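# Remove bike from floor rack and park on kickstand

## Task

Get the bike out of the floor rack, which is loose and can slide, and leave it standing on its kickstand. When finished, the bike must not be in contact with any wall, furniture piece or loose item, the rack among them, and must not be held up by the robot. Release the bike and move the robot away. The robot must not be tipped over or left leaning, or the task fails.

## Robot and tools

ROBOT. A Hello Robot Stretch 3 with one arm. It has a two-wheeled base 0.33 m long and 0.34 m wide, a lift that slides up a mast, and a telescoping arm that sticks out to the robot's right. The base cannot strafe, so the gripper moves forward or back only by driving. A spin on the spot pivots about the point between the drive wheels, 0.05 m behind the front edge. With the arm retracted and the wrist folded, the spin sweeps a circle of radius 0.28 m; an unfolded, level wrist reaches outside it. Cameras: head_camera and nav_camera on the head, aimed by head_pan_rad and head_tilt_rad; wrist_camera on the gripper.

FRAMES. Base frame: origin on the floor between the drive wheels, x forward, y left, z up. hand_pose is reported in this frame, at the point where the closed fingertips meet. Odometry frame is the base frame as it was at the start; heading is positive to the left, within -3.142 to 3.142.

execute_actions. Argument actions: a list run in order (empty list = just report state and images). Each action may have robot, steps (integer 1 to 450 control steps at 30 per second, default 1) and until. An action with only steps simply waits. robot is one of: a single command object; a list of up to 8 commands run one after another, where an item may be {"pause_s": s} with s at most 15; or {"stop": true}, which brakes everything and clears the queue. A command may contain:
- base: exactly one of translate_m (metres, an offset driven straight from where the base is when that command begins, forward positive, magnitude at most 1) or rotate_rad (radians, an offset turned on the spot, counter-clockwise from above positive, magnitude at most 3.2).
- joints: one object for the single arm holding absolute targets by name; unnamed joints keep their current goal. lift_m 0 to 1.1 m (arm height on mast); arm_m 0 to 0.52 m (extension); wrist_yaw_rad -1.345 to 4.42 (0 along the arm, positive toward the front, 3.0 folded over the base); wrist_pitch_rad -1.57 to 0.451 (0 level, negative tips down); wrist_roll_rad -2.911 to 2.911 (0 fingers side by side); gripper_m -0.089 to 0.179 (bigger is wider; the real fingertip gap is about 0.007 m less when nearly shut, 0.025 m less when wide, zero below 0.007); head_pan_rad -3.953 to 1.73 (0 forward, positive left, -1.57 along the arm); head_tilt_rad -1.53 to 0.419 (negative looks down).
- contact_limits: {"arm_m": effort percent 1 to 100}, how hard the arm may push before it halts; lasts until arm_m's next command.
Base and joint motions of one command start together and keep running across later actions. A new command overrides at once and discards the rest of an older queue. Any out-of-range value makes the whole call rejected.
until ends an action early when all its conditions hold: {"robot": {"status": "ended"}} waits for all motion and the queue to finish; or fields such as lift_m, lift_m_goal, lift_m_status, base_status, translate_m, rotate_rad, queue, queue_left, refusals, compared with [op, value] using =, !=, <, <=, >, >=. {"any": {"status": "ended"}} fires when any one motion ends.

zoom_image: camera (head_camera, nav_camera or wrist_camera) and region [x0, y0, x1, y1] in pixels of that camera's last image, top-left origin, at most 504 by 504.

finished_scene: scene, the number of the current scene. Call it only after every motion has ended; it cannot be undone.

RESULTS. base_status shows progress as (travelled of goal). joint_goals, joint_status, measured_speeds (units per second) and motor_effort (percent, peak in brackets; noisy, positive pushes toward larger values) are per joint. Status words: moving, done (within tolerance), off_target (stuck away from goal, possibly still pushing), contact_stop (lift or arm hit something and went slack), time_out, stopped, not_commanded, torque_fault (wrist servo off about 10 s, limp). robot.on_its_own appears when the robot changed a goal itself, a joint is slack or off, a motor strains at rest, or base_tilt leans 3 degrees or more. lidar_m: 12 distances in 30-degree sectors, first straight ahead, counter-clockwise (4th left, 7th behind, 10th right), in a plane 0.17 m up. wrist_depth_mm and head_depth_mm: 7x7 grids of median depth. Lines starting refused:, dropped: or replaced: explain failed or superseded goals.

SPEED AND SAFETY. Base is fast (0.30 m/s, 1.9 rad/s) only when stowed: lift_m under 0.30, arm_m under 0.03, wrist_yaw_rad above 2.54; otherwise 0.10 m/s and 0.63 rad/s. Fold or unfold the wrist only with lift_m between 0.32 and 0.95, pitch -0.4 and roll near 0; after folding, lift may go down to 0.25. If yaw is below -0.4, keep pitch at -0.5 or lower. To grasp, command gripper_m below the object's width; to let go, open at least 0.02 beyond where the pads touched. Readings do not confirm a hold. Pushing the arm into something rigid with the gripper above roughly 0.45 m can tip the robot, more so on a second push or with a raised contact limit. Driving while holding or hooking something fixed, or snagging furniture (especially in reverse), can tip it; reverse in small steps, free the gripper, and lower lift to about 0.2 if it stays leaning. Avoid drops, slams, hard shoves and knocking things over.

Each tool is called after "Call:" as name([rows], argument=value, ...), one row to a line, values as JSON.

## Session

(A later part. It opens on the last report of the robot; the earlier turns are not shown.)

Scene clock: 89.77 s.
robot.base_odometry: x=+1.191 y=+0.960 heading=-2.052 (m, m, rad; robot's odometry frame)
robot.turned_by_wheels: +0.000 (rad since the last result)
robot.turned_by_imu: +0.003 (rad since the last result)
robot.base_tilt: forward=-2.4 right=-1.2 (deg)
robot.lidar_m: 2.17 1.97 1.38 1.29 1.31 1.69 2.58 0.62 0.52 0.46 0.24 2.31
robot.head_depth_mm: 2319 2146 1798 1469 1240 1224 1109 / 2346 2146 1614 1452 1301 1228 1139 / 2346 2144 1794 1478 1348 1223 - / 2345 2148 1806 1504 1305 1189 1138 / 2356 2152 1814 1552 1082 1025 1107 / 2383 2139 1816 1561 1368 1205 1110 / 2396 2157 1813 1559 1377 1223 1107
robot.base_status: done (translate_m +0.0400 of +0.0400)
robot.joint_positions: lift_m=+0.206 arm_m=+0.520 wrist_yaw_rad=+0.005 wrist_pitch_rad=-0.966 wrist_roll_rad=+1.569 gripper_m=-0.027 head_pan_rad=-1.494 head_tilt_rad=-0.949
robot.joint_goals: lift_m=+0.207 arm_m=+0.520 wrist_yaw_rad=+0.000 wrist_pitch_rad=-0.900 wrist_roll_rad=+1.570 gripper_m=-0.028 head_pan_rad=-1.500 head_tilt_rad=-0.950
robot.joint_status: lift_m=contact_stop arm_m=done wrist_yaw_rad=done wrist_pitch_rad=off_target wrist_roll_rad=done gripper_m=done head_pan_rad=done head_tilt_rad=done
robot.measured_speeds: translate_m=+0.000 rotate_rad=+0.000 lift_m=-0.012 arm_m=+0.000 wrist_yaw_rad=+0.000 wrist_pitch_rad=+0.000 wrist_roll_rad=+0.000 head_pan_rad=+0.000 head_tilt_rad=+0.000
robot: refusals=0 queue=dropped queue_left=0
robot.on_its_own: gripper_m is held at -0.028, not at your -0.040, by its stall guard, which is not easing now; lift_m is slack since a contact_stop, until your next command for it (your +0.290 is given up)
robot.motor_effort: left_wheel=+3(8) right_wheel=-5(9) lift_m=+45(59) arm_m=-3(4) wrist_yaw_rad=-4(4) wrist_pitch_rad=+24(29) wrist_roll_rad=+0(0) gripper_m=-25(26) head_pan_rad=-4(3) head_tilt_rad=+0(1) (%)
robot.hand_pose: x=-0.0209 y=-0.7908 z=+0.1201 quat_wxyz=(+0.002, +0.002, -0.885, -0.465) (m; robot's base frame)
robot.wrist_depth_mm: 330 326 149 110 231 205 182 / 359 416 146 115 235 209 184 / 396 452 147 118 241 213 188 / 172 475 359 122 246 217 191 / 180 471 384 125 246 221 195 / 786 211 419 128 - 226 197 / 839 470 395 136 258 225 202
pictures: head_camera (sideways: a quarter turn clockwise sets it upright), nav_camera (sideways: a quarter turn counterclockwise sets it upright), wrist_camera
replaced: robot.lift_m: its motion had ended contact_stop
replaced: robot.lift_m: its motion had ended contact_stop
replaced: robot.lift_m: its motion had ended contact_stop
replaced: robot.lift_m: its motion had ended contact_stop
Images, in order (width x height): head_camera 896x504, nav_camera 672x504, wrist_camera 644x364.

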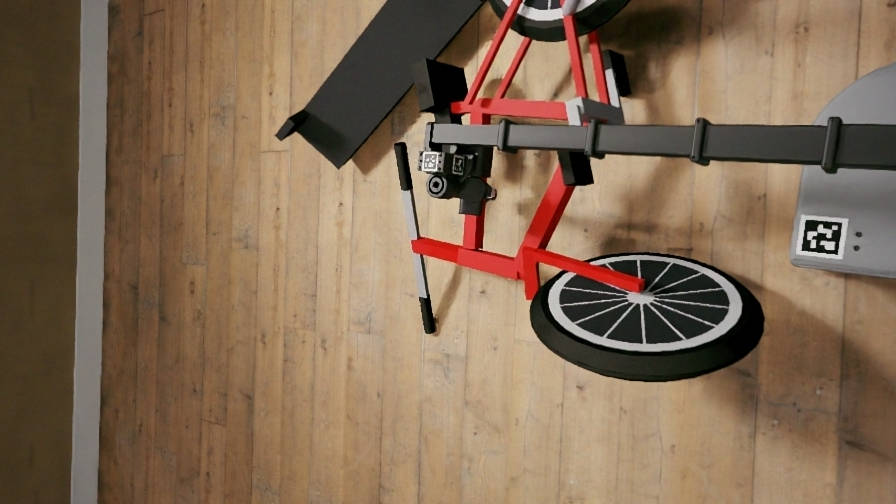

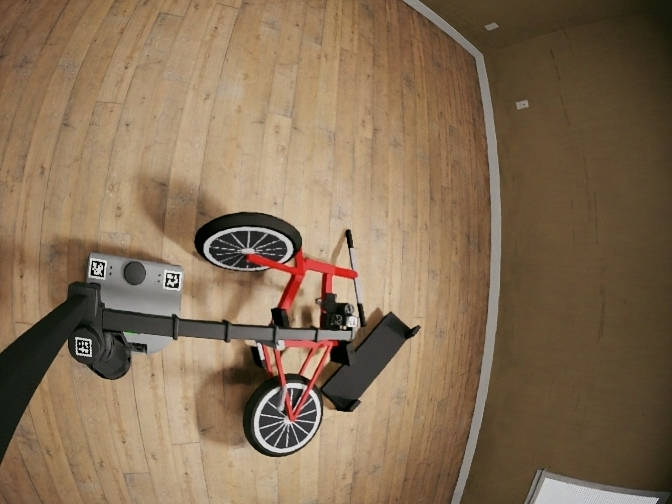

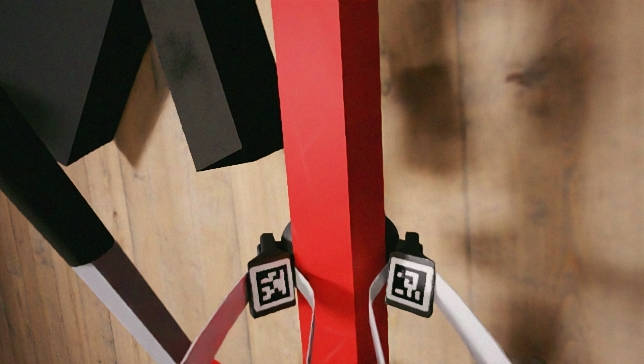

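Call:
execute_actions([
  {"robot":{"joints":{"lift_m":0.2,"head_pan_rad":-1.7},"base":{"translate_m":0.75}},"steps":300,"until":{"robot":{"status":"ended"}}},
])

Scene clock: 99.80 s.
robot.base_odometry: x=+0.842 y=+0.296 heading=-2.055 (m, m, rad; robot's odometry frame)
robot.turned_by_wheels: -0.002 (rad since the last result)
robot.turned_by_imu: -1.021 (rad since the last result)
robot.base_tilt: forward=-2.5 right=-1.2 (deg)
robot.lidar_m: 2.10 1.56 1.49 1.53 1.77 1.69 1.76 0.52 0.50 0.54 1.25 2.04
robot.head_depth_mm: 2655 2160 1588 1573 1369 1206 1102 / 2686 2151 1528 1504 1351 1230 1136 / 2663 2147 1698 1527 1307 1225 - / 2655 2174 1673 1479 1333 1227 - / 2665 2172 1638 1542 1373 1224 1106 / 2657 2174 1751 1565 1377 1226 1110 / 2633 2164 1832 1568 1380 1228 1110
robot.base_status: done (translate_m +0.7499 of +0.7500)
robot.joint_positions: lift_m=+0.200 arm_m=+0.520 wrist_yaw_rad=+0.058 wrist_pitch_rad=-0.947 wrist_roll_rad=+1.427 gripper_m=-0.004 head_pan_rad=-1.698 head_tilt_rad=-0.944
robot.joint_goals: lift_m=+0.200 arm_m=+0.520 wrist_yaw_rad=+0.047 wrist_pitch_rad=-0.900 wrist_roll_rad=+1.570 gripper_m=-0.005 head_pan_rad=-1.700 head_tilt_rad=-0.950
robot.joint_status: lift_m=done arm_m=done wrist_yaw_rad=done wrist_pitch_rad=off_target wrist_roll_rad=done gripper_m=done head_pan_rad=done head_tilt_rad=done
robot.measured_speeds: translate_m=+0.000 rotate_rad=+0.000 lift_m=+0.000 arm_m=+0.000 wrist_yaw_rad=+0.000 wrist_pitch_rad=+0.000 wrist_roll_rad=+0.000 head_pan_rad=+0.000 head_tilt_rad=+0.000
robot: refusals=0 queue=done queue_left=0
robot.on_its_own: wrist_yaw_rad is held at +0.047, not at your +0.000, by its stall guard, which is not easing now; gripper_m is held at -0.005, not at your -0.040, by its stall guard, which is not easing now; left_wheel is at rest, and its effort (-35) is outside its rest range (-18 to +18); right_wheel is at rest, and its effort (+64) is outside its rest range (-18 to +18)
robot.motor_effort: left_wheel=-35(91) right_wheel=+64(95) lift_m=+35(43) arm_m=-3(3) wrist_yaw_rad=-9(45) wrist_pitch_rad=+16(24) wrist_roll_rad=+58(60) gripper_m=-21(25) head_pan_rad=-1(28) head_tilt_rad=-3(2) (%)
robot.hand_pose: x=-0.0140 y=-0.7948 z=+0.1163 quat_wxyz=(+0.077, +0.058, -0.886, -0.453) (m; robot's base frame)
robot.wrist_depth_mm: 397 198 360 293 246 213 188 / 240 191 332 297 249 214 188 / 237 213 164 297 249 216 189 / 407 203 158 278 253 217 190 / 408 477 380 142 242 218 192 / 408 478 406 135 134 219 193 / 185 468 380 309 124 213 100
pictures: head_camera (sideways: a quarter turn clockwise sets it upright), nav_camera (sideways: a quarter turn counterclockwise sets it upright), wrist_camera
Images, in order (width x height): head_camera 896x504, nav_camera 672x504, wrist_camera 644x364.

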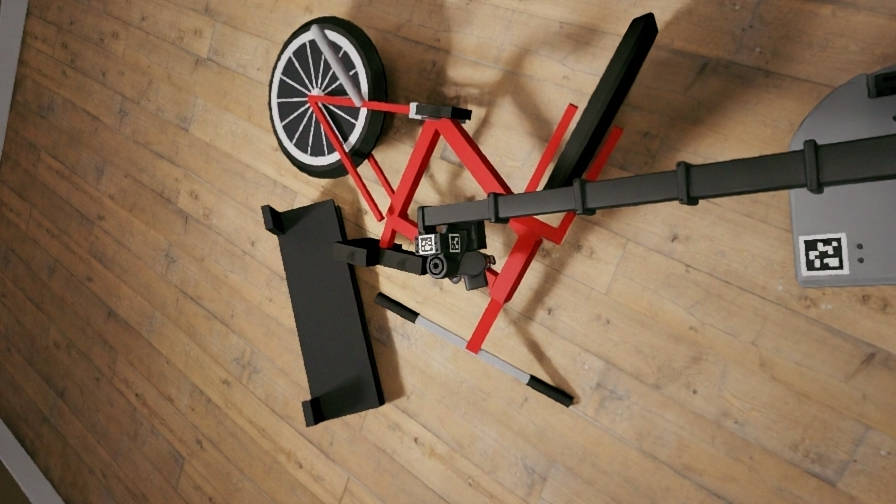

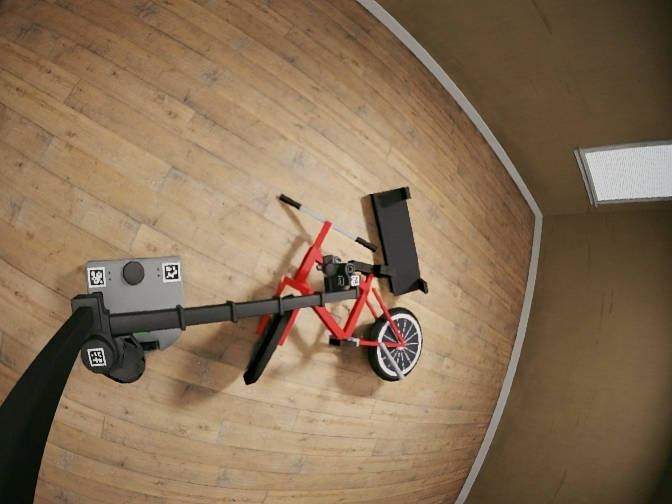

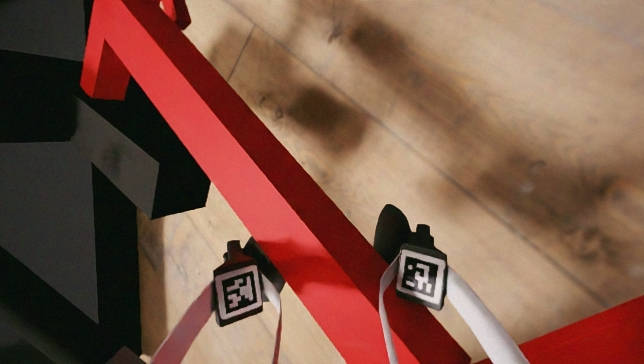

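Call:
execute_actions([
  {"robot":{"joints":{"gripper_m":0.12},"base":{"rotate_rad":0}},"steps":30},
  {"robot":{"joints":{"lift_m":0.45,"wrist_yaw_rad":0,"wrist_pitch_rad":-0.9}},"steps":70},
  {"robot":[{"base":{"translate_m":0.25},"joints":{"arm_m":0.05}},{"base":{"rotate_rad":-0.7}},{"base":{"translate_m":0.76},"joints":{"arm_m":0.33,"wrist_yaw_rad":-1.3,"wrist_roll_rad":0,"wrist_pitch_rad":-0.5,"head_pan_rad":-1.9,"head_tilt_rad":-1.0}}],"steps":450,"until":{"robot":{"status":"ended"}}},
  {"steps":200,"until":{"robot":{"status":"ended"}}},
])

Scene clock: 118.83 s.
robot.base_odometry: x=+0.023 y=-0.213 heading=-2.754 (m, m, rad; robot's odometry frame)
robot.turned_by_wheels: -0.699 (rad since the last result)
robot.turned_by_imu: -0.702 (rad since the last result)
robot.base_tilt: forward=-2.5 right=-1.3 (deg)
robot.lidar_m: 1.09 1.09 1.30 1.53 1.54 1.83 2.65 0.95 0.85 0.88 2.00 1.22
robot.head_depth_mm: 2412 2031 1698 1467 1350 1209 1117 / 2414 1977 1641 1466 1347 1213 - / 2433 1726 1601 1481 1352 - - / 2442 2032 1671 1548 1335 1215 - / 2459 2028 1575 - 1347 1220 1103 / 2413 2021 1731 1465 1350 1217 1103 / 2441 2021 1737 1525 1354 1213 1107
robot.base_status: done (translate_m +0.7600 of +0.7600)
robot.joint_positions: lift_m=+0.450 arm_m=+0.330 wrist_yaw_rad=-1.298 wrist_pitch_rad=-0.519 wrist_roll_rad=+0.006 gripper_m=+0.120 head_pan_rad=-1.893 head_tilt_rad=-0.987
robot.joint_goals: lift_m=+0.450 arm_m=+0.330 wrist_yaw_rad=-1.300 wrist_pitch_rad=-0.500 wrist_roll_rad=+0.000 gripper_m=+0.120 head_pan_rad=-1.900 head_tilt_rad=-1.000
robot.joint_status: lift_m=done arm_m=done wrist_yaw_rad=done wrist_pitch_rad=done wrist_roll_rad=done gripper_m=done head_pan_rad=done head_tilt_rad=done
robot.measured_speeds: translate_m=+0.000 rotate_rad=+0.000 lift_m=+0.000 arm_m=+0.000 wrist_yaw_rad=+0.000 wrist_pitch_rad=+0.000 wrist_roll_rad=+0.000 head_pan_rad=+0.000 head_tilt_rad=+0.000
robot: refusals=0 queue=done queue_left=0
robot.motor_effort: left_wheel=+3(35) right_wheel=-3(64) lift_m=+33(38) arm_m=+5(6) wrist_yaw_rad=-1(9) wrist_pitch_rad=+6(19) wrist_roll_rad=-2(56) gripper_m=+1(79) head_pan_rad=-5(27) head_tilt_rad=-5(9) (%)
robot.hand_pose: x=-0.2242 y=-0.5311 z=+0.4405 quat_wxyz=(+0.433, -0.270, -0.655, -0.557) (m; robot's base frame)
robot.wrist_depth_mm: - - - - - - - / - - - - - - - / 787 786 - - - - - / 680 864 868 835 923 914 892 / 776 600 659 774 763 758 750 / 558 539 638 654 645 670 645 / 581 562 556 552 569 565 559
pictures: head_camera (sideways: a quarter turn clockwise sets it upright), nav_camera (sideways: a quarter turn counterclockwise sets it upright), wrist_camera
Images, in order (width x height): head_camera 896x504, nav_camera 672x504, wrist_camera 644x364.

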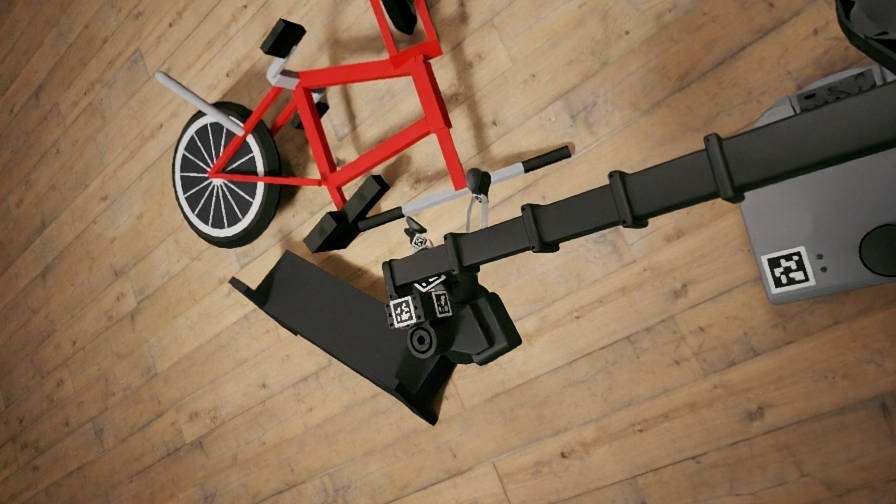

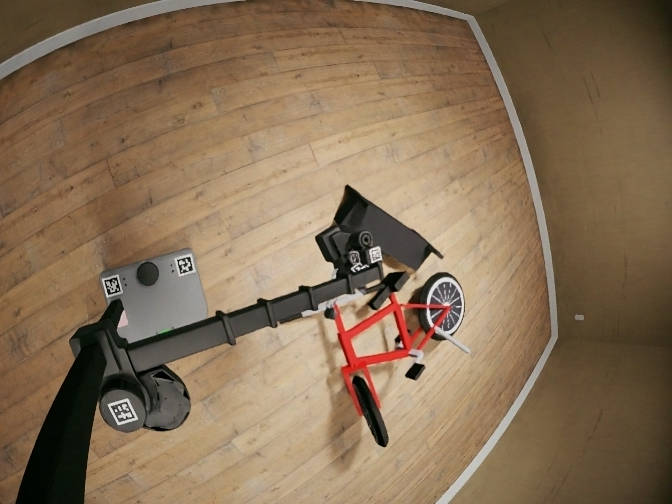

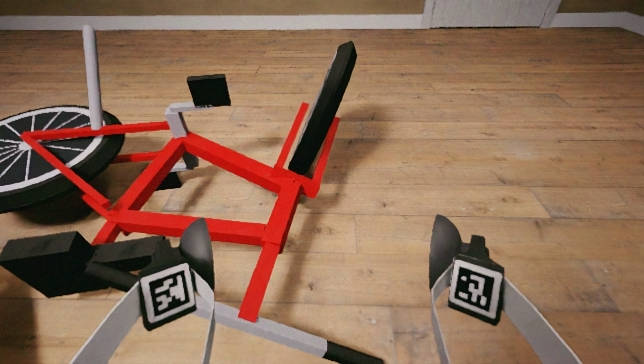

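Call:
execute_actions([
  {"robot":[{"joints":{"arm_m":0.46,"gripper_m":0.1}},{"joints":{"lift_m":0.07}}],"steps":300,"until":{"robot":{"status":"ended"}}},
])

Scene clock: 125.30 s.
robot.base_odometry: x=+0.023 y=-0.213 heading=-2.754 (m, m, rad; robot's odometry frame)
robot.turned_by_wheels: +0.000 (rad since the last result)
robot.turned_by_imu: +0.000 (rad since the last result)
robot.base_tilt: forward=-2.4 right=-1.3 (deg)
robot.lidar_m: 1.08 1.09 1.30 1.53 1.53 1.83 2.65 0.95 0.85 0.88 2.00 1.22
robot.head_depth_mm: 2421 2037 1696 1461 1348 1208 1110 / 2398 1974 1640 1474 1354 1216 - / 2432 1713 1608 1467 1343 1231 - / 2434 2047 1661 1545 1355 1208 - / 2447 2020 1576 1485 1331 1211 1100 / 2450 2028 1739 1468 1354 1215 1107 / 2417 2030 1744 1522 1350 1217 1109
robot.base_status: done (translate_m +0.7600 of +0.7600)
robot.joint_positions: lift_m=+0.070 arm_m=+0.460 wrist_yaw_rad=-1.298 wrist_pitch_rad=-0.519 wrist_roll_rad=+0.006 gripper_m=+0.100 head_pan_rad=-1.893 head_tilt_rad=-0.987
robot.joint_goals: lift_m=+0.070 arm_m=+0.460 wrist_yaw_rad=-1.300 wrist_pitch_rad=-0.500 wrist_roll_rad=+0.000 gripper_m=+0.100 head_pan_rad=-1.900 head_tilt_rad=-1.000
robot.joint_status: lift_m=done arm_m=done wrist_yaw_rad=done wrist_pitch_rad=done wrist_roll_rad=done gripper_m=done head_pan_rad=done head_tilt_rad=done
robot.measured_speeds: translate_m=+0.000 rotate_rad=+0.000 lift_m=+0.000 arm_m=+0.000 wrist_yaw_rad=+0.000 wrist_pitch_rad=+0.000 wrist_roll_rad=+0.000 head_pan_rad=+0.000 head_tilt_rad=+0.000
robot: refusals=0 queue=done queue_left=0
robot.motor_effort: left_wheel=+3(3) right_wheel=-4(4) lift_m=+27(34) arm_m=+5(5) wrist_yaw_rad=-1(1) wrist_pitch_rad=+6(6) wrist_roll_rad=-2(2) gripper_m=+0(73) head_pan_rad=-5(5) head_tilt_rad=-5(5) (%)
robot.hand_pose: x=-0.2242 y=-0.6611 z=+0.0608 quat_wxyz=(+0.433, -0.270, -0.655, -0.557) (m; robot's base frame)
robot.wrist_depth_mm: 273 194 322 311 780 768 757 / 318 529 459 208 519 509 507 / 394 389 386 365 219 377 374 / 310 308 307 306 302 227 299 / 258 256 262 253 259 251 241 / 220 218 217 216 215 215 214 / 191 190 189 189 188 188 188
pictures: head_camera (sideways: a quarter turn clockwise sets it upright), nav_camera (sideways: a quarter turn counterclockwise sets it upright), wrist_camera
Images, in order (width x height): head_camera 896x504, nav_camera 672x504, wrist_camera 644x364.

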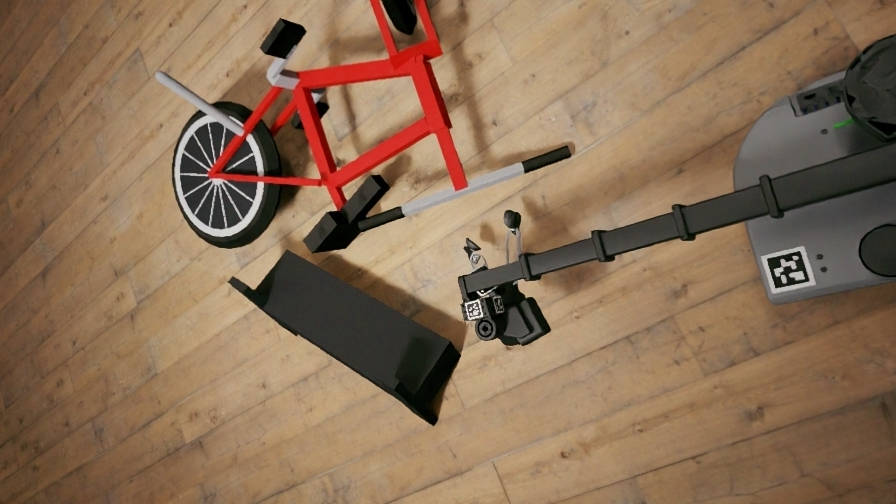

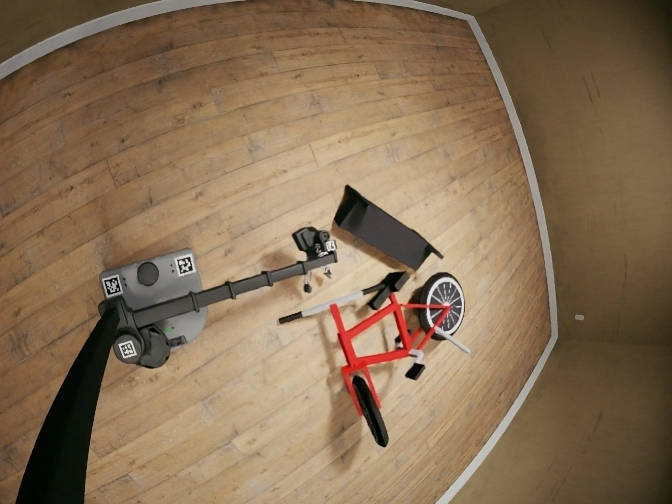

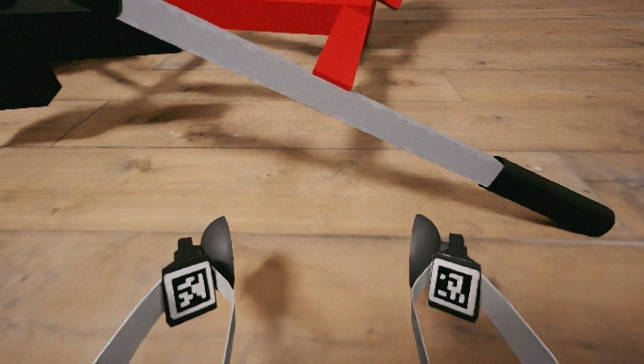

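Call:
execute_actions([
  {"robot":{"joints":{"arm_m":0.49,"wrist_roll_rad":0.3},"base":{"translate_m":-0.14}},"steps":100,"until":{"robot":{"status":"ended"}}},
])

Scene clock: 128.17 s.
robot.base_odometry: x=+0.152 y=-0.160 heading=-2.754 (m, m, rad; robot's odometry frame)
robot.turned_by_wheels: +0.000 (rad since the last result)
robot.turned_by_imu: +0.001 (rad since the last result)
robot.base_tilt: forward=-2.4 right=-1.1 (deg)
robot.lidar_m: 1.22 1.22 1.47 1.50 1.51 1.80 2.51 0.93 0.85 0.79 2.25 1.38
robot.head_depth_mm: 2435 2027 1747 1437 1356 1214 1108 / 2427 2026 1636 1461 1351 1208 - / 2441 1688 1640 1464 1343 1231 - / 2429 1704 1595 1507 1330 1211 - / 2439 2028 1645 1551 1348 1216 1107 / 2430 2028 1575 1469 1346 1218 1105 / 2431 2012 1746 1471 1354 1219 1109
robot.base_status: done (translate_m -0.1400 of -0.1400)
robot.joint_positions: lift_m=+0.070 arm_m=+0.490 wrist_yaw_rad=-1.297 wrist_pitch_rad=-0.544 wrist_roll_rad=+0.312 gripper_m=+0.100 head_pan_rad=-1.893 head_tilt_rad=-0.988
robot.joint_goals: lift_m=+0.070 arm_m=+0.490 wrist_yaw_rad=-1.300 wrist_pitch_rad=-0.500 wrist_roll_rad=+0.300 gripper_m=+0.100 head_pan_rad=-1.900 head_tilt_rad=-1.000
robot.joint_status: lift_m=done arm_m=done wrist_yaw_rad=done wrist_pitch_rad=done wrist_roll_rad=done gripper_m=done head_pan_rad=done head_tilt_rad=done
robot.measured_speeds: translate_m=+0.000 rotate_rad=+0.000 lift_m=+0.000 arm_m=+0.000 wrist_yaw_rad=+0.000 wrist_pitch_rad=+0.000 wrist_roll_rad=+0.000 head_pan_rad=+0.000 head_tilt_rad=+0.000
robot: refusals=0 queue=done queue_left=0
robot.motor_effort: left_wheel=+11(14) right_wheel=-16(20) lift_m=+29(30) arm_m=+4(7) wrist_yaw_rad=-2(2) wrist_pitch_rad=+15(16) wrist_roll_rad=-5(5) gripper_m=+1(0) head_pan_rad=-4(4) head_tilt_rad=-4(4) (%)
robot.hand_pose: x=-0.2204 y=-0.6904 z=+0.0554 quat_wxyz=(+0.321, -0.344, -0.716, -0.516) (m; robot's base frame)
robot.wrist_depth_mm: 391 400 315 196 503 418 356 / 220 214 214 159 382 329 291 / 230 485 417 123 307 272 245 / 149 100 317 103 256 231 212 / 87 88 91 93 98 108 120 / 283 255 210 197 101 103 106 / 239 217 201 186 171 162 151
pictures: head_camera (sideways: a quarter turn clockwise sets it upright), nav_camera (sideways: a quarter turn counterclockwise sets it upright), wrist_camera
Images, in order (width x height): head_camera 896x504, nav_camera 672x504, wrist_camera 644x364.

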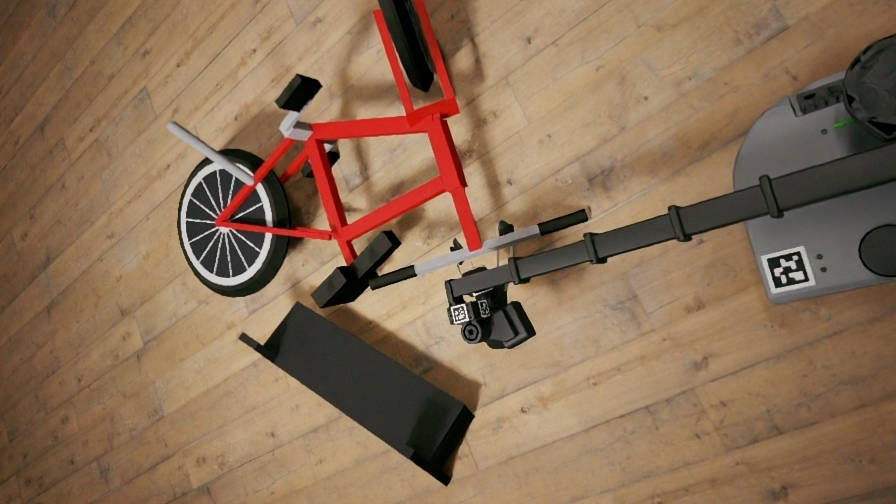

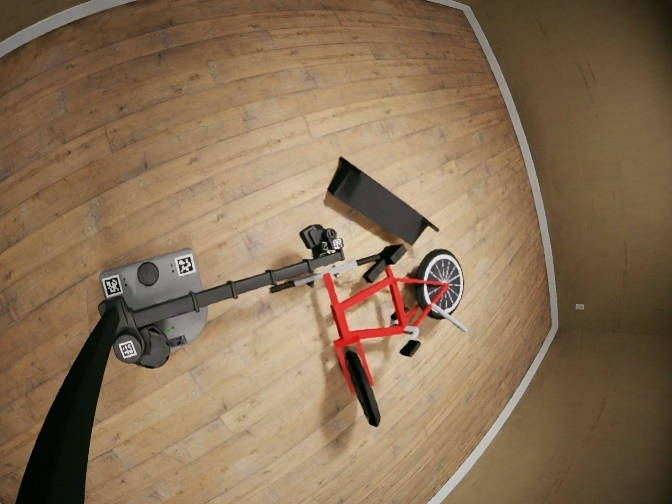

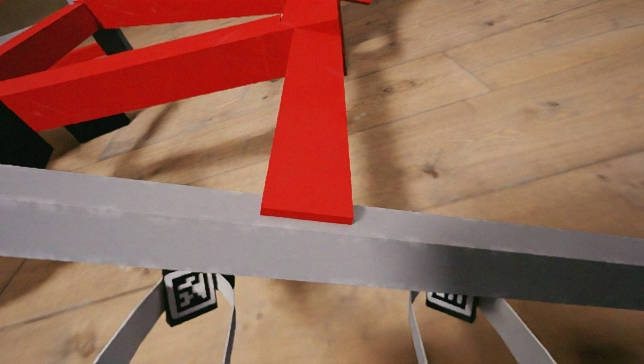

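Nicely forked. Lift.

Call:
execute_actions([
  {"robot":{"joints":{"lift_m":0.16,"wrist_pitch_rad":-0.3,"gripper_m":0.07},"base":{"translate_m":-0.03}},"steps":30},
  {"robot":{"joints":{"lift_m":0.3},"base":{"translate_m":-0.05}},"steps":45},
])

Scene clock: 130.80 s.
robot.base_odometry: x=+0.226 y=-0.130 heading=-2.754 (m, m, rad; robot's odometry frame)
robot.turned_by_wheels: +0.000 (rad since the last result)
robot.turned_by_imu: -0.005 (rad since the last result)
robot.base_tilt: forward=-2.3 right=-1.0 (deg)
robot.lidar_m: 1.30 1.30 1.55 1.49 1.49 1.77 2.43 0.93 0.86 1.26 0.92 1.46
robot.head_depth_mm: 2382 2019 1734 1498 1348 1209 1122 / 2399 2026 1659 1459 1348 1211 - / 2400 2008 1591 1489 1346 1225 - / 2398 2008 1382 1462 1327 1214 - / 2417 2010 1703 1467 1348 1215 1102 / 2417 2023 1573 1491 1352 1213 1109 / 2420 2026 1735 1418 1340 1216 1109
robot.base_status: moving (translate_m -0.0500 of -0.0500)
robot.joint_positions: lift_m=+0.295 arm_m=+0.490 wrist_yaw_rad=-1.281 wrist_pitch_rad=-0.432 wrist_roll_rad=+0.329 gripper_m=+0.070 head_pan_rad=-1.894 head_tilt_rad=-0.991
robot.joint_goals: lift_m=+0.300 arm_m=+0.490 wrist_yaw_rad=-1.300 wrist_pitch_rad=-0.300 wrist_roll_rad=+0.300 gripper_m=+0.070 head_pan_rad=-1.900 head_tilt_rad=-1.000
robot.joint_status: lift_m=moving arm_m=done wrist_yaw_rad=done wrist_pitch_rad=moving wrist_roll_rad=done gripper_m=moving head_pan_rad=done head_tilt_rad=done
robot.measured_speeds: translate_m=+0.000 rotate_rad=+0.002 lift_m=+0.044 arm_m=+0.000 wrist_yaw_rad=-0.020 wrist_pitch_rad=+0.072 wrist_roll_rad=+0.000 head_pan_rad=+0.000 head_tilt_rad=+0.000
robot: refusals=0 queue=running queue_left=0
robot.motor_effort: left_wheel=+6(20) right_wheel=-8(40) lift_m=+43(55) arm_m=+1(3) wrist_yaw_rad=-16(19) wrist_pitch_rad=+44(60) wrist_roll_rad=-12(26) gripper_m=-1(81) head_pan_rad=-3(4) head_tilt_rad=-3(5) (%)
robot.hand_pose: x=-0.2348 y=-0.6984 z=+0.3050 quat_wxyz=(+0.352, -0.375, -0.711, -0.480) (m; robot's base frame)
robot.wrist_depth_mm: - - - - - - 981 / 126 126 - - 988 889 744 / - 641 126 419 745 706 602 / - - 296 126 139 581 510 / 595 277 592 608 126 126 446 / 234 588 - 520 - 402 126 / 263 563 496 450 408 378 346
pictures: head_camera (sideways: a quarter turn clockwise sets it upright), nav_camera (sideways: a quarter turn counterclockwise sets it upright), wrist_camera
Images, in order (width x height): head_camera 896x504, nav_camera 672x504, wrist_camera 644x364.

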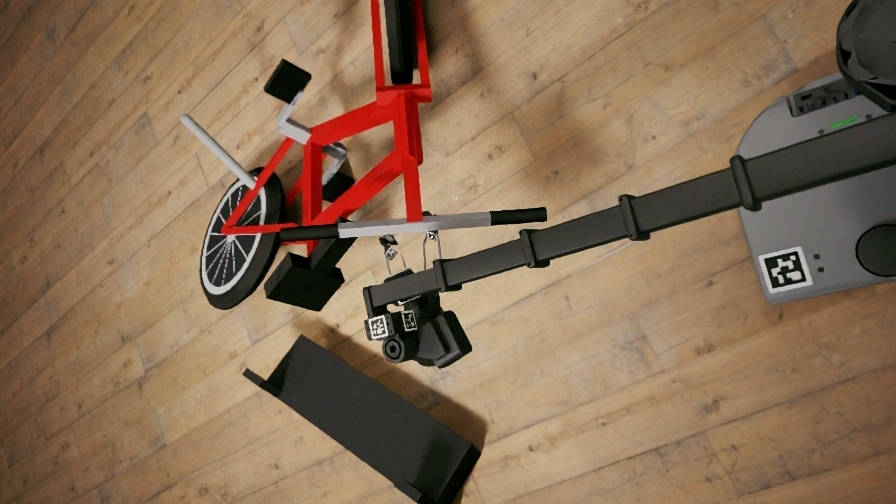

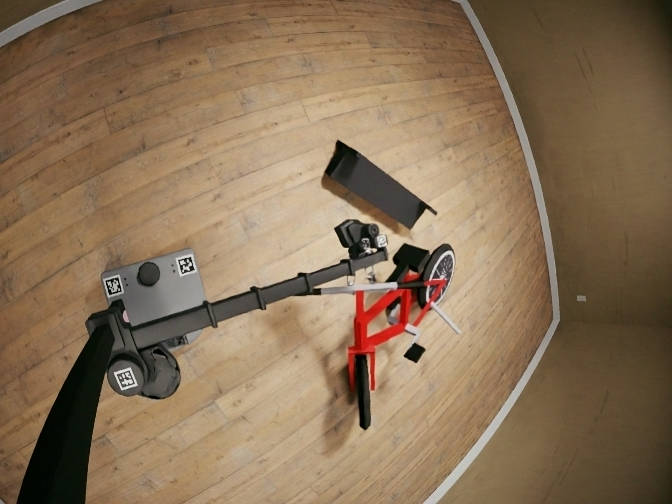

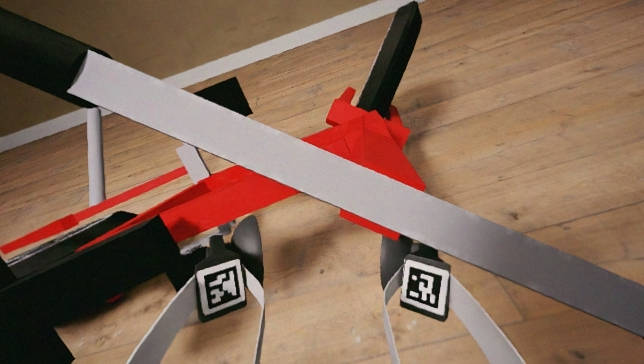

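Barely on one tip; drive further under.

Call:
execute_actions([
  {"robot":{"joints":{"wrist_roll_rad":0.5},"base":{"translate_m":-0.08}},"steps":40},
  {"robot":{"joints":{"lift_m":0.36},"base":{"translate_m":-0.07}},"steps":36},
])

Scene clock: 133.47 s.
robot.base_odometry: x=+0.364 y=-0.074 heading=-2.754 (m, m, rad; robot's odometry frame)
robot.turned_by_wheels: +0.000 (rad since the last result)
robot.turned_by_imu: +0.000 (rad since the last result)
robot.base_tilt: forward=-2.8 right=-2.0 (deg)
robot.lidar_m: 1.44 1.44 1.64 1.46 1.46 1.73 2.29 0.69 0.55 0.26 0.98 1.63
robot.head_depth_mm: 2395 2014 1734 1211 1315 1210 1126 / 2411 2023 1749 1236 1303 1212 - / 2427 2019 1735 1485 1328 1244 - / 2414 2021 1512 1496 1319 1215 - / 2407 2014 1585 1439 1319 1210 1102 / 2427 2023 1707 1524 1346 1214 1106 / 2423 2011 1555 1475 1349 1215 1105
robot.base_status: moving (translate_m -0.0698 of -0.0700)
robot.joint_positions: lift_m=+0.360 arm_m=+0.490 wrist_yaw_rad=-1.298 wrist_pitch_rad=-0.321 wrist_roll_rad=+0.495 gripper_m=+0.070 head_pan_rad=-1.894 head_tilt_rad=-0.991
robot.joint_goals: lift_m=+0.360 arm_m=+0.490 wrist_yaw_rad=-1.300 wrist_pitch_rad=-0.300 wrist_roll_rad=+0.500 gripper_m=+0.070 head_pan_rad=-1.900 head_tilt_rad=-1.000
robot.joint_status: lift_m=moving arm_m=done wrist_yaw_rad=done wrist_pitch_rad=done wrist_roll_rad=done gripper_m=done head_pan_rad=done head_tilt_rad=done
robot.measured_speeds: translate_m=-0.009 rotate_rad=+0.000 lift_m=+0.000 arm_m=+0.000 wrist_yaw_rad=+0.000 wrist_pitch_rad=+0.000 wrist_roll_rad=+0.000 head_pan_rad=+0.000 head_tilt_rad=+0.000
robot: refusals=0 queue=running queue_left=0
robot.motor_effort: left_wheel=+2(15) right_wheel=-1(27) lift_m=+33(45) arm_m=+1(1) wrist_yaw_rad=-1(23) wrist_pitch_rad=+7(60) wrist_roll_rad=+2(23) gripper_m=+0(3) head_pan_rad=-3(4) head_tilt_rad=-4(4) (%)
robot.hand_pose: x=-0.2483 y=-0.6982 z=+0.3949 quat_wxyz=(+0.320, -0.447, -0.725, -0.416) (m; robot's base frame)
robot.wrist_depth_mm: - - - - - - - / - - - - - - 827 / - - - - - 423 691 / - - - - 850 321 542 / - - - 343 707 544 318 / - - - 631 - 504 358 / - 508 683 388 351 296 271
pictures: head_camera (sideways: a quarter turn clockwise sets it upright), nav_camera (sideways: a quarter turn counterclockwise sets it upright), wrist_camera
Images, in order (width x height): head_camera 896x504, nav_camera 672x504, wrist_camera 644x364.

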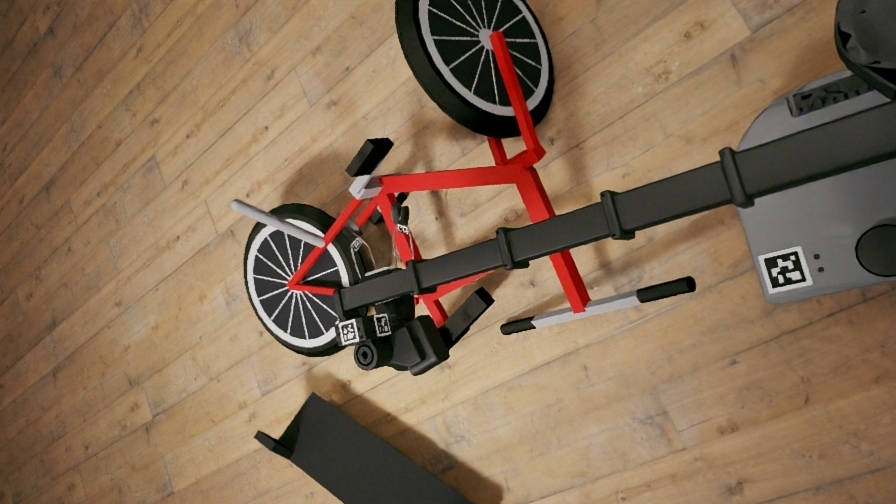

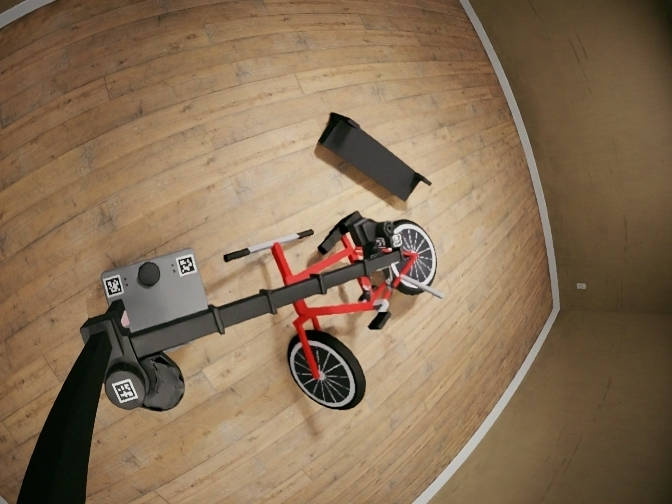

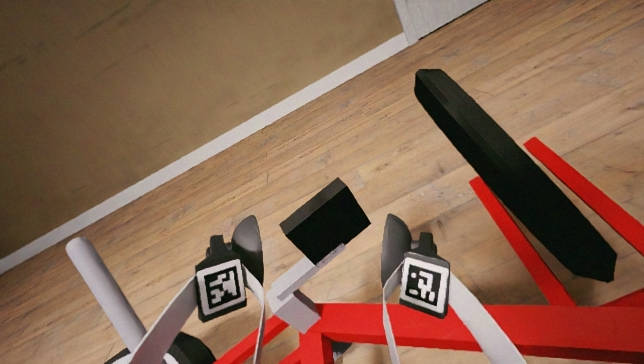

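Call:
execute_actions([
  {"robot":[{"base":{"translate_m":0.34},"joints":{"arm_m":0.3,"wrist_roll_rad":0,"wrist_pitch_rad":-0.45,"gripper_m":0.1,"lift_m":0.4,"head_pan_rad":-2.1,"head_tilt_rad":-1.1}},{"joints":{"lift_m":0.06}}],"steps":300,"until":{"robot":{"status":"ended"}}},
])

Scene clock: 142.10 s.
robot.base_odometry: x=+0.049 y=-0.202 heading=-2.754 (m, m, rad; robot's odometry frame)
robot.turned_by_wheels: +0.000 (rad since the last result)
robot.turned_by_imu: -0.001 (rad since the last result)
robot.base_tilt: forward=-2.4 right=-1.3 (deg)
robot.lidar_m: 1.11 1.11 1.33 1.52 1.53 1.82 2.62 0.43 0.92 0.88 2.06 1.26
robot.head_depth_mm: 2032 1776 1315 1402 1303 1191 1104 / 2040 1793 1535 1404 1302 1223 - / 2042 1552 1566 1393 1300 - - / 2039 1558 1518 1427 1309 - 1082 / 2064 1760 1595 1442 1284 1209 1102 / 2047 1788 1515 1434 1302 1194 1103 / 2042 1796 1436 1414 1308 1199 1109
robot.base_status: done (translate_m +0.3400 of +0.3400)
robot.joint_positions: lift_m=+0.060 arm_m=+0.300 wrist_yaw_rad=-1.298 wrist_pitch_rad=-0.461 wrist_roll_rad=+0.005 gripper_m=+0.100 head_pan_rad=-2.093 head_tilt_rad=-1.086
robot.joint_goals: lift_m=+0.060 arm_m=+0.300 wrist_yaw_rad=-1.300 wrist_pitch_rad=-0.450 wrist_roll_rad=+0.000 gripper_m=+0.100 head_pan_rad=-2.100 head_tilt_rad=-1.100
robot.joint_status: lift_m=done arm_m=done wrist_yaw_rad=done wrist_pitch_rad=done wrist_roll_rad=done gripper_m=done head_pan_rad=done head_tilt_rad=done
robot.measured_speeds: translate_m=+0.000 rotate_rad=+0.000 lift_m=+0.000 arm_m=+0.000 wrist_yaw_rad=+0.000 wrist_pitch_rad=+0.000 wrist_roll_rad=+0.000 head_pan_rad=+0.000 head_tilt_rad=+0.000
robot: refusals=0 queue=done queue_left=0
robot.motor_effort: left_wheel=+1(6) right_wheel=-2(5) lift_m=+27(34) arm_m=-4(5) wrist_yaw_rad=-1(1) wrist_pitch_rad=+3(7) wrist_roll_rad=-2(5) gripper_m=+0(80) head_pan_rad=-5(28) head_tilt_rad=-6(8) (%)
robot.hand_pose: x=-0.2322 y=-0.5041 z=+0.0634 quat_wxyz=(+0.449, -0.289, -0.647, -0.544) (m; robot's base frame)
robot.wrist_depth_mm: 292 352 354 346 581 - 187 / 293 310 563 601 238 204 502 / 332 401 426 262 393 415 411 / 328 318 311 322 324 321 316 / 268 266 274 263 271 260 258 / 224 223 221 220 220 219 219 / 193 191 192 190 190 190 189
pictures: head_camera (sideways: a quarter turn clockwise sets it upright), nav_camera (sideways: a quarter turn counterclockwise sets it upright), wrist_camera
Images, in order (width x height): head_camera 896x504, nav_camera 672x504, wrist_camera 644x364.

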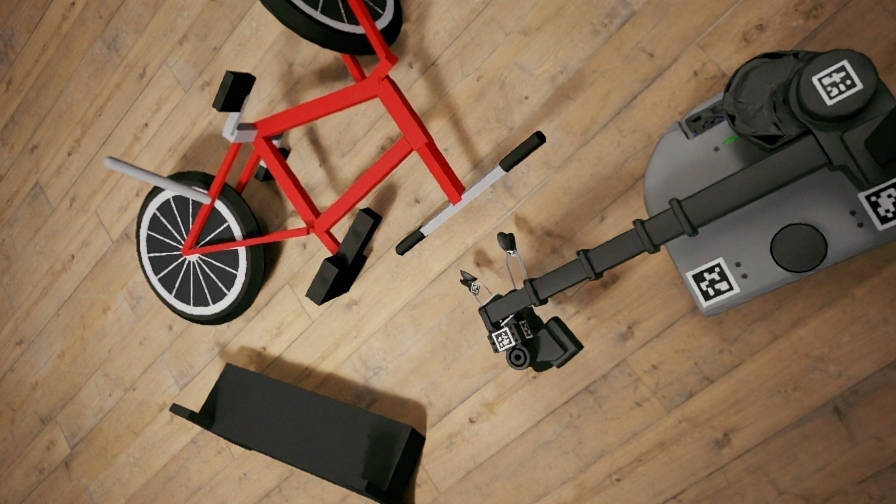

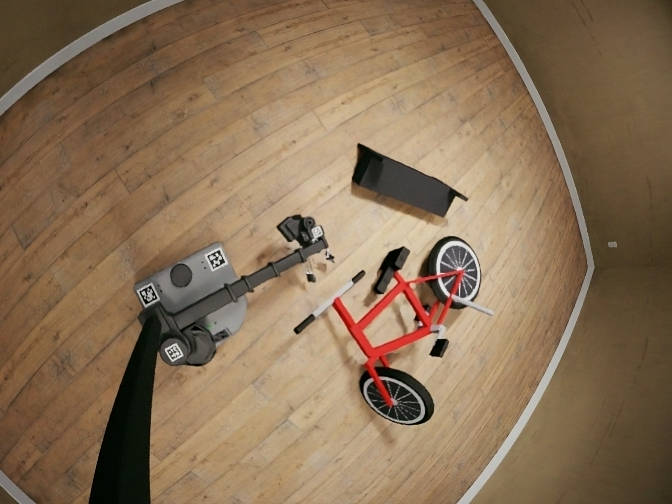

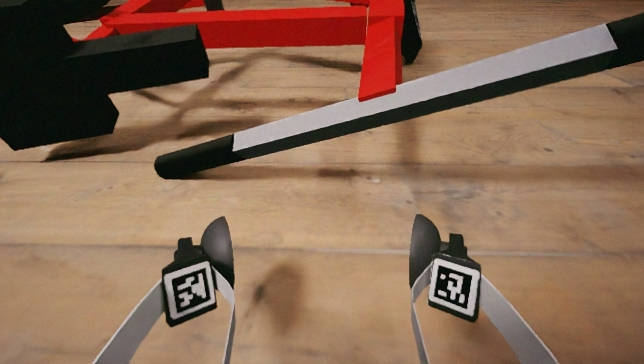

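Call:
execute_actions([
  {"robot":{"joints":{"arm_m":0.305,"wrist_roll_rad":-0.25},"base":{"translate_m":-0.17}},"steps":100,"until":{"robot":{"status":"ended"}}},
  {"robot":{"joints":{"lift_m":0.14,"wrist_pitch_rad":-0.2,"wrist_roll_rad":-0.1},"base":{"translate_m":-0.03}},"steps":35},
])

Scene clock: 146.40 s.
robot.base_odometry: x=+0.234 y=-0.127 heading=-2.754 (m, m, rad; robot's odometry frame)
robot.turned_by_wheels: +0.000 (rad since the last result)
robot.turned_by_imu: +0.000 (rad since the last result)
robot.base_tilt: forward=-3.0 right=-1.8 (deg)
robot.lidar_m: 1.30 1.31 1.56 1.48 1.49 1.78 2.42 0.78 0.76 0.84 0.93 1.47
robot.head_depth_mm: 2032 1779 1316 1406 1297 1194 1092 / 2028 1790 1333 1408 1300 1225 - / 2046 1800 1517 1393 1303 - - / 2037 1543 1545 1396 1320 - 1083 / 2046 1539 1518 1452 1288 1210 1102 / 2027 1761 1591 1442 1303 1198 1112 / 2043 1796 1523 1436 1309 1198 1103
robot.base_status: moving (translate_m -0.0300 of -0.0300)
robot.joint_positions: lift_m=+0.138 arm_m=+0.305 wrist_yaw_rad=-1.321 wrist_pitch_rad=-0.355 wrist_roll_rad=-0.155 gripper_m=+0.100 head_pan_rad=-2.093 head_tilt_rad=-1.087
robot.joint_goals: lift_m=+0.140 arm_m=+0.305 wrist_yaw_rad=-1.300 wrist_pitch_rad=-0.200 wrist_roll_rad=-0.100 gripper_m=+0.100 head_pan_rad=-2.100 head_tilt_rad=-1.100
robot.joint_status: lift_m=moving arm_m=done wrist_yaw_rad=done wrist_pitch_rad=moving wrist_roll_rad=moving gripper_m=done head_pan_rad=done head_tilt_rad=done
robot.measured_speeds: translate_m=+0.000 rotate_rad=+0.000 lift_m=+0.025 arm_m=+0.000 wrist_yaw_rad=+0.000 wrist_pitch_rad=+0.000 wrist_roll_rad=+0.000 head_pan_rad=+0.000 head_tilt_rad=+0.000
robot: refusals=0 queue=running queue_left=0
robot.motor_effort: left_wheel=+1(16) right_wheel=-3(39) lift_m=+46(53) arm_m=+5(4) wrist_yaw_rad=+18(23) wrist_pitch_rad=+55(86) wrist_roll_rad=+24(39) gripper_m=+3(5) head_pan_rad=-3(5) head_tilt_rad=-5(5) (%)
robot.hand_pose: x=-0.2462 y=-0.5068 z=+0.1653 quat_wxyz=(+0.520, -0.287, -0.588, -0.550) (m; robot's base frame)
robot.wrist_depth_mm: 471 498 - - - - - / 235 267 265 354 - 94 82 / 515 562 640 150 98 90 90 / 447 481 127 111 106 656 741 / 362 142 130 422 471 499 535 / 174 314 333 350 363 404 416 / 265 272 282 299 309 324 343
pictures: head_camera (sideways: a quarter turn clockwise sets it upright), nav_camera (sideways: a quarter turn counterclockwise sets it upright), wrist_camera
Images, in order (width x height): head_camera 896x504, nav_camera 672x504, wrist_camera 644x364.

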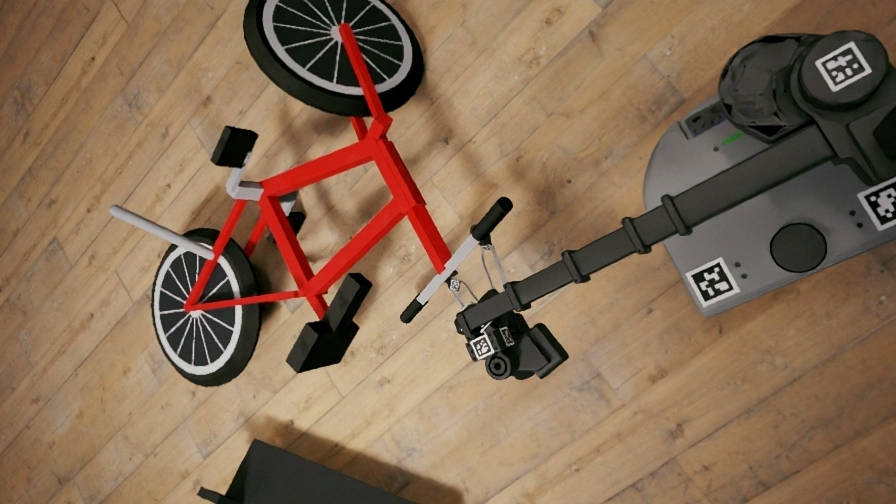

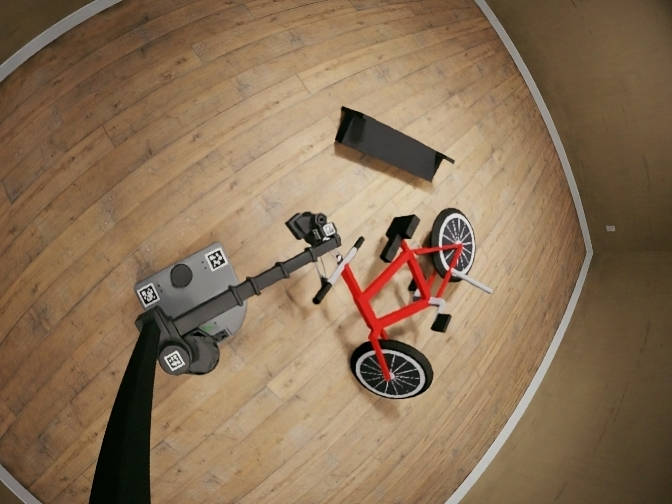

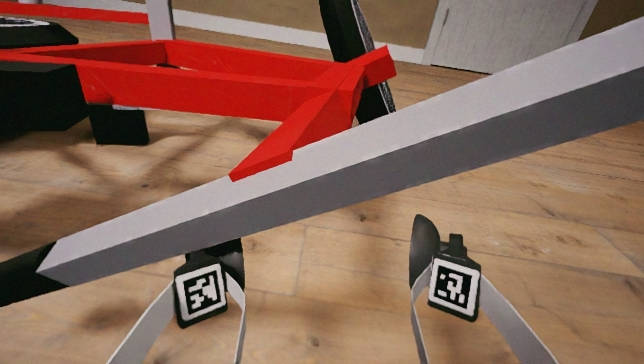

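Call:
execute_actions([
  {"robot":{"joints":{"lift_m":0.055,"wrist_pitch_rad":-0.47,"wrist_roll_rad":-0.3}},"steps":45},
  {"robot":{"joints":{"arm_m":0.345},"base":{"translate_m":-0.07}},"steps":50},
])

Scene clock: 149.73 s.
robot.base_odometry: x=+0.299 y=-0.100 heading=-2.753 (m, m, rad; robot's odometry frame)
robot.turned_by_wheels: +0.001 (rad since the last result)
robot.turned_by_imu: +0.002 (rad since the last result)
robot.base_tilt: forward=-2.3 right=-0.4 (deg)
robot.lidar_m: 1.37 1.38 1.65 1.47 1.47 1.76 2.35 0.72 0.40 1.26 0.95 1.55
robot.head_depth_mm: 2015 1785 1279 1404 1296 1189 1106 / 2032 1791 1254 1378 1297 1226 - / 2033 1780 1538 1391 1304 - - / 2047 1699 1535 1364 1299 - 1080 / 2042 1550 1469 1437 1291 1206 1108 / 2037 1762 1586 1435 1306 1193 1105 / 2046 1792 1547 1437 1304 1195 1107
robot.base_status: moving (translate_m -0.0699 of -0.0700)
robot.joint_positions: lift_m=+0.055 arm_m=+0.344 wrist_yaw_rad=-1.313 wrist_pitch_rad=-0.562 wrist_roll_rad=-0.282 gripper_m=+0.100 head_pan_rad=-2.094 head_tilt_rad=-1.088
robot.joint_goals: lift_m=+0.055 arm_m=+0.345 wrist_yaw_rad=-1.300 wrist_pitch_rad=-0.470 wrist_roll_rad=-0.300 gripper_m=+0.100 head_pan_rad=-2.100 head_tilt_rad=-1.100
robot.joint_status: lift_m=done arm_m=done wrist_yaw_rad=done wrist_pitch_rad=off_target wrist_roll_rad=done gripper_m=done head_pan_rad=done head_tilt_rad=done
robot.measured_speeds: translate_m=+0.000 rotate_rad=+0.000 lift_m=+0.000 arm_m=+0.000 wrist_yaw_rad=+0.000 wrist_pitch_rad=+0.000 wrist_roll_rad=+0.000 head_pan_rad=+0.000 head_tilt_rad=+0.000
robot: refusals=0 queue=running queue_left=0
robot.motor_effort: left_wheel=+20(21) right_wheel=-41(44) lift_m=+35(47) arm_m=+9(11) wrist_yaw_rad=+12(28) wrist_pitch_rad=+33(56) wrist_roll_rad=-7(24) gripper_m=+1(3) head_pan_rad=-4(3) head_tilt_rad=-4(5) (%)
robot.hand_pose: x=-0.2186 y=-0.5411 z=+0.0365 quat_wxyz=(+0.507, -0.176, -0.592, -0.601) (m; robot's base frame)
robot.wrist_depth_mm: 337 390 448 162 133 797 - / 276 306 348 405 98 563 783 / 231 253 279 303 78 414 509 / 200 215 234 230 66 324 372 / 88 185 205 61 57 264 296 / 81 70 62 53 50 229 245 / 141 67 57 51 46 - 210
pictures: head_camera (sideways: a quarter turn clockwise sets it upright), nav_camera (sideways: a quarter turn counterclockwise sets it upright), wrist_camera
Images, in order (width x height): head_camera 896x504, nav_camera 672x504, wrist_camera 644x364.

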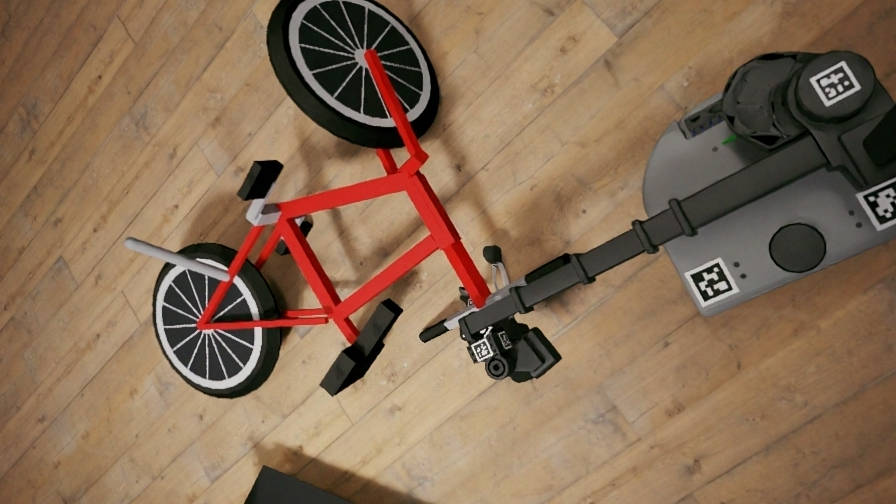

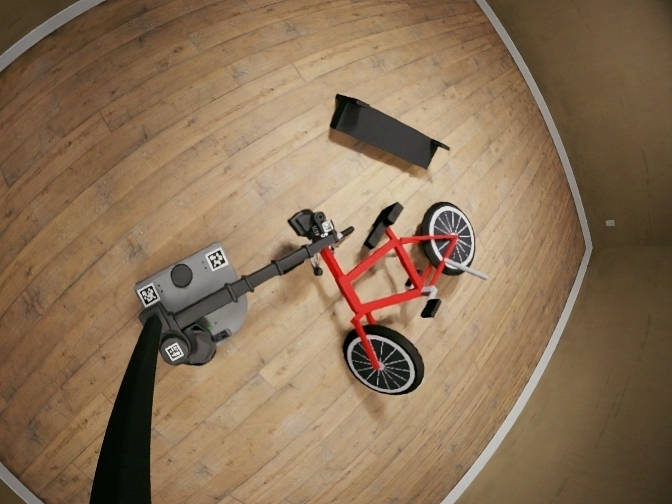

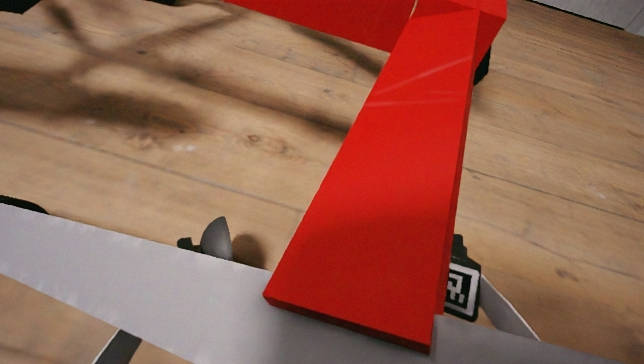

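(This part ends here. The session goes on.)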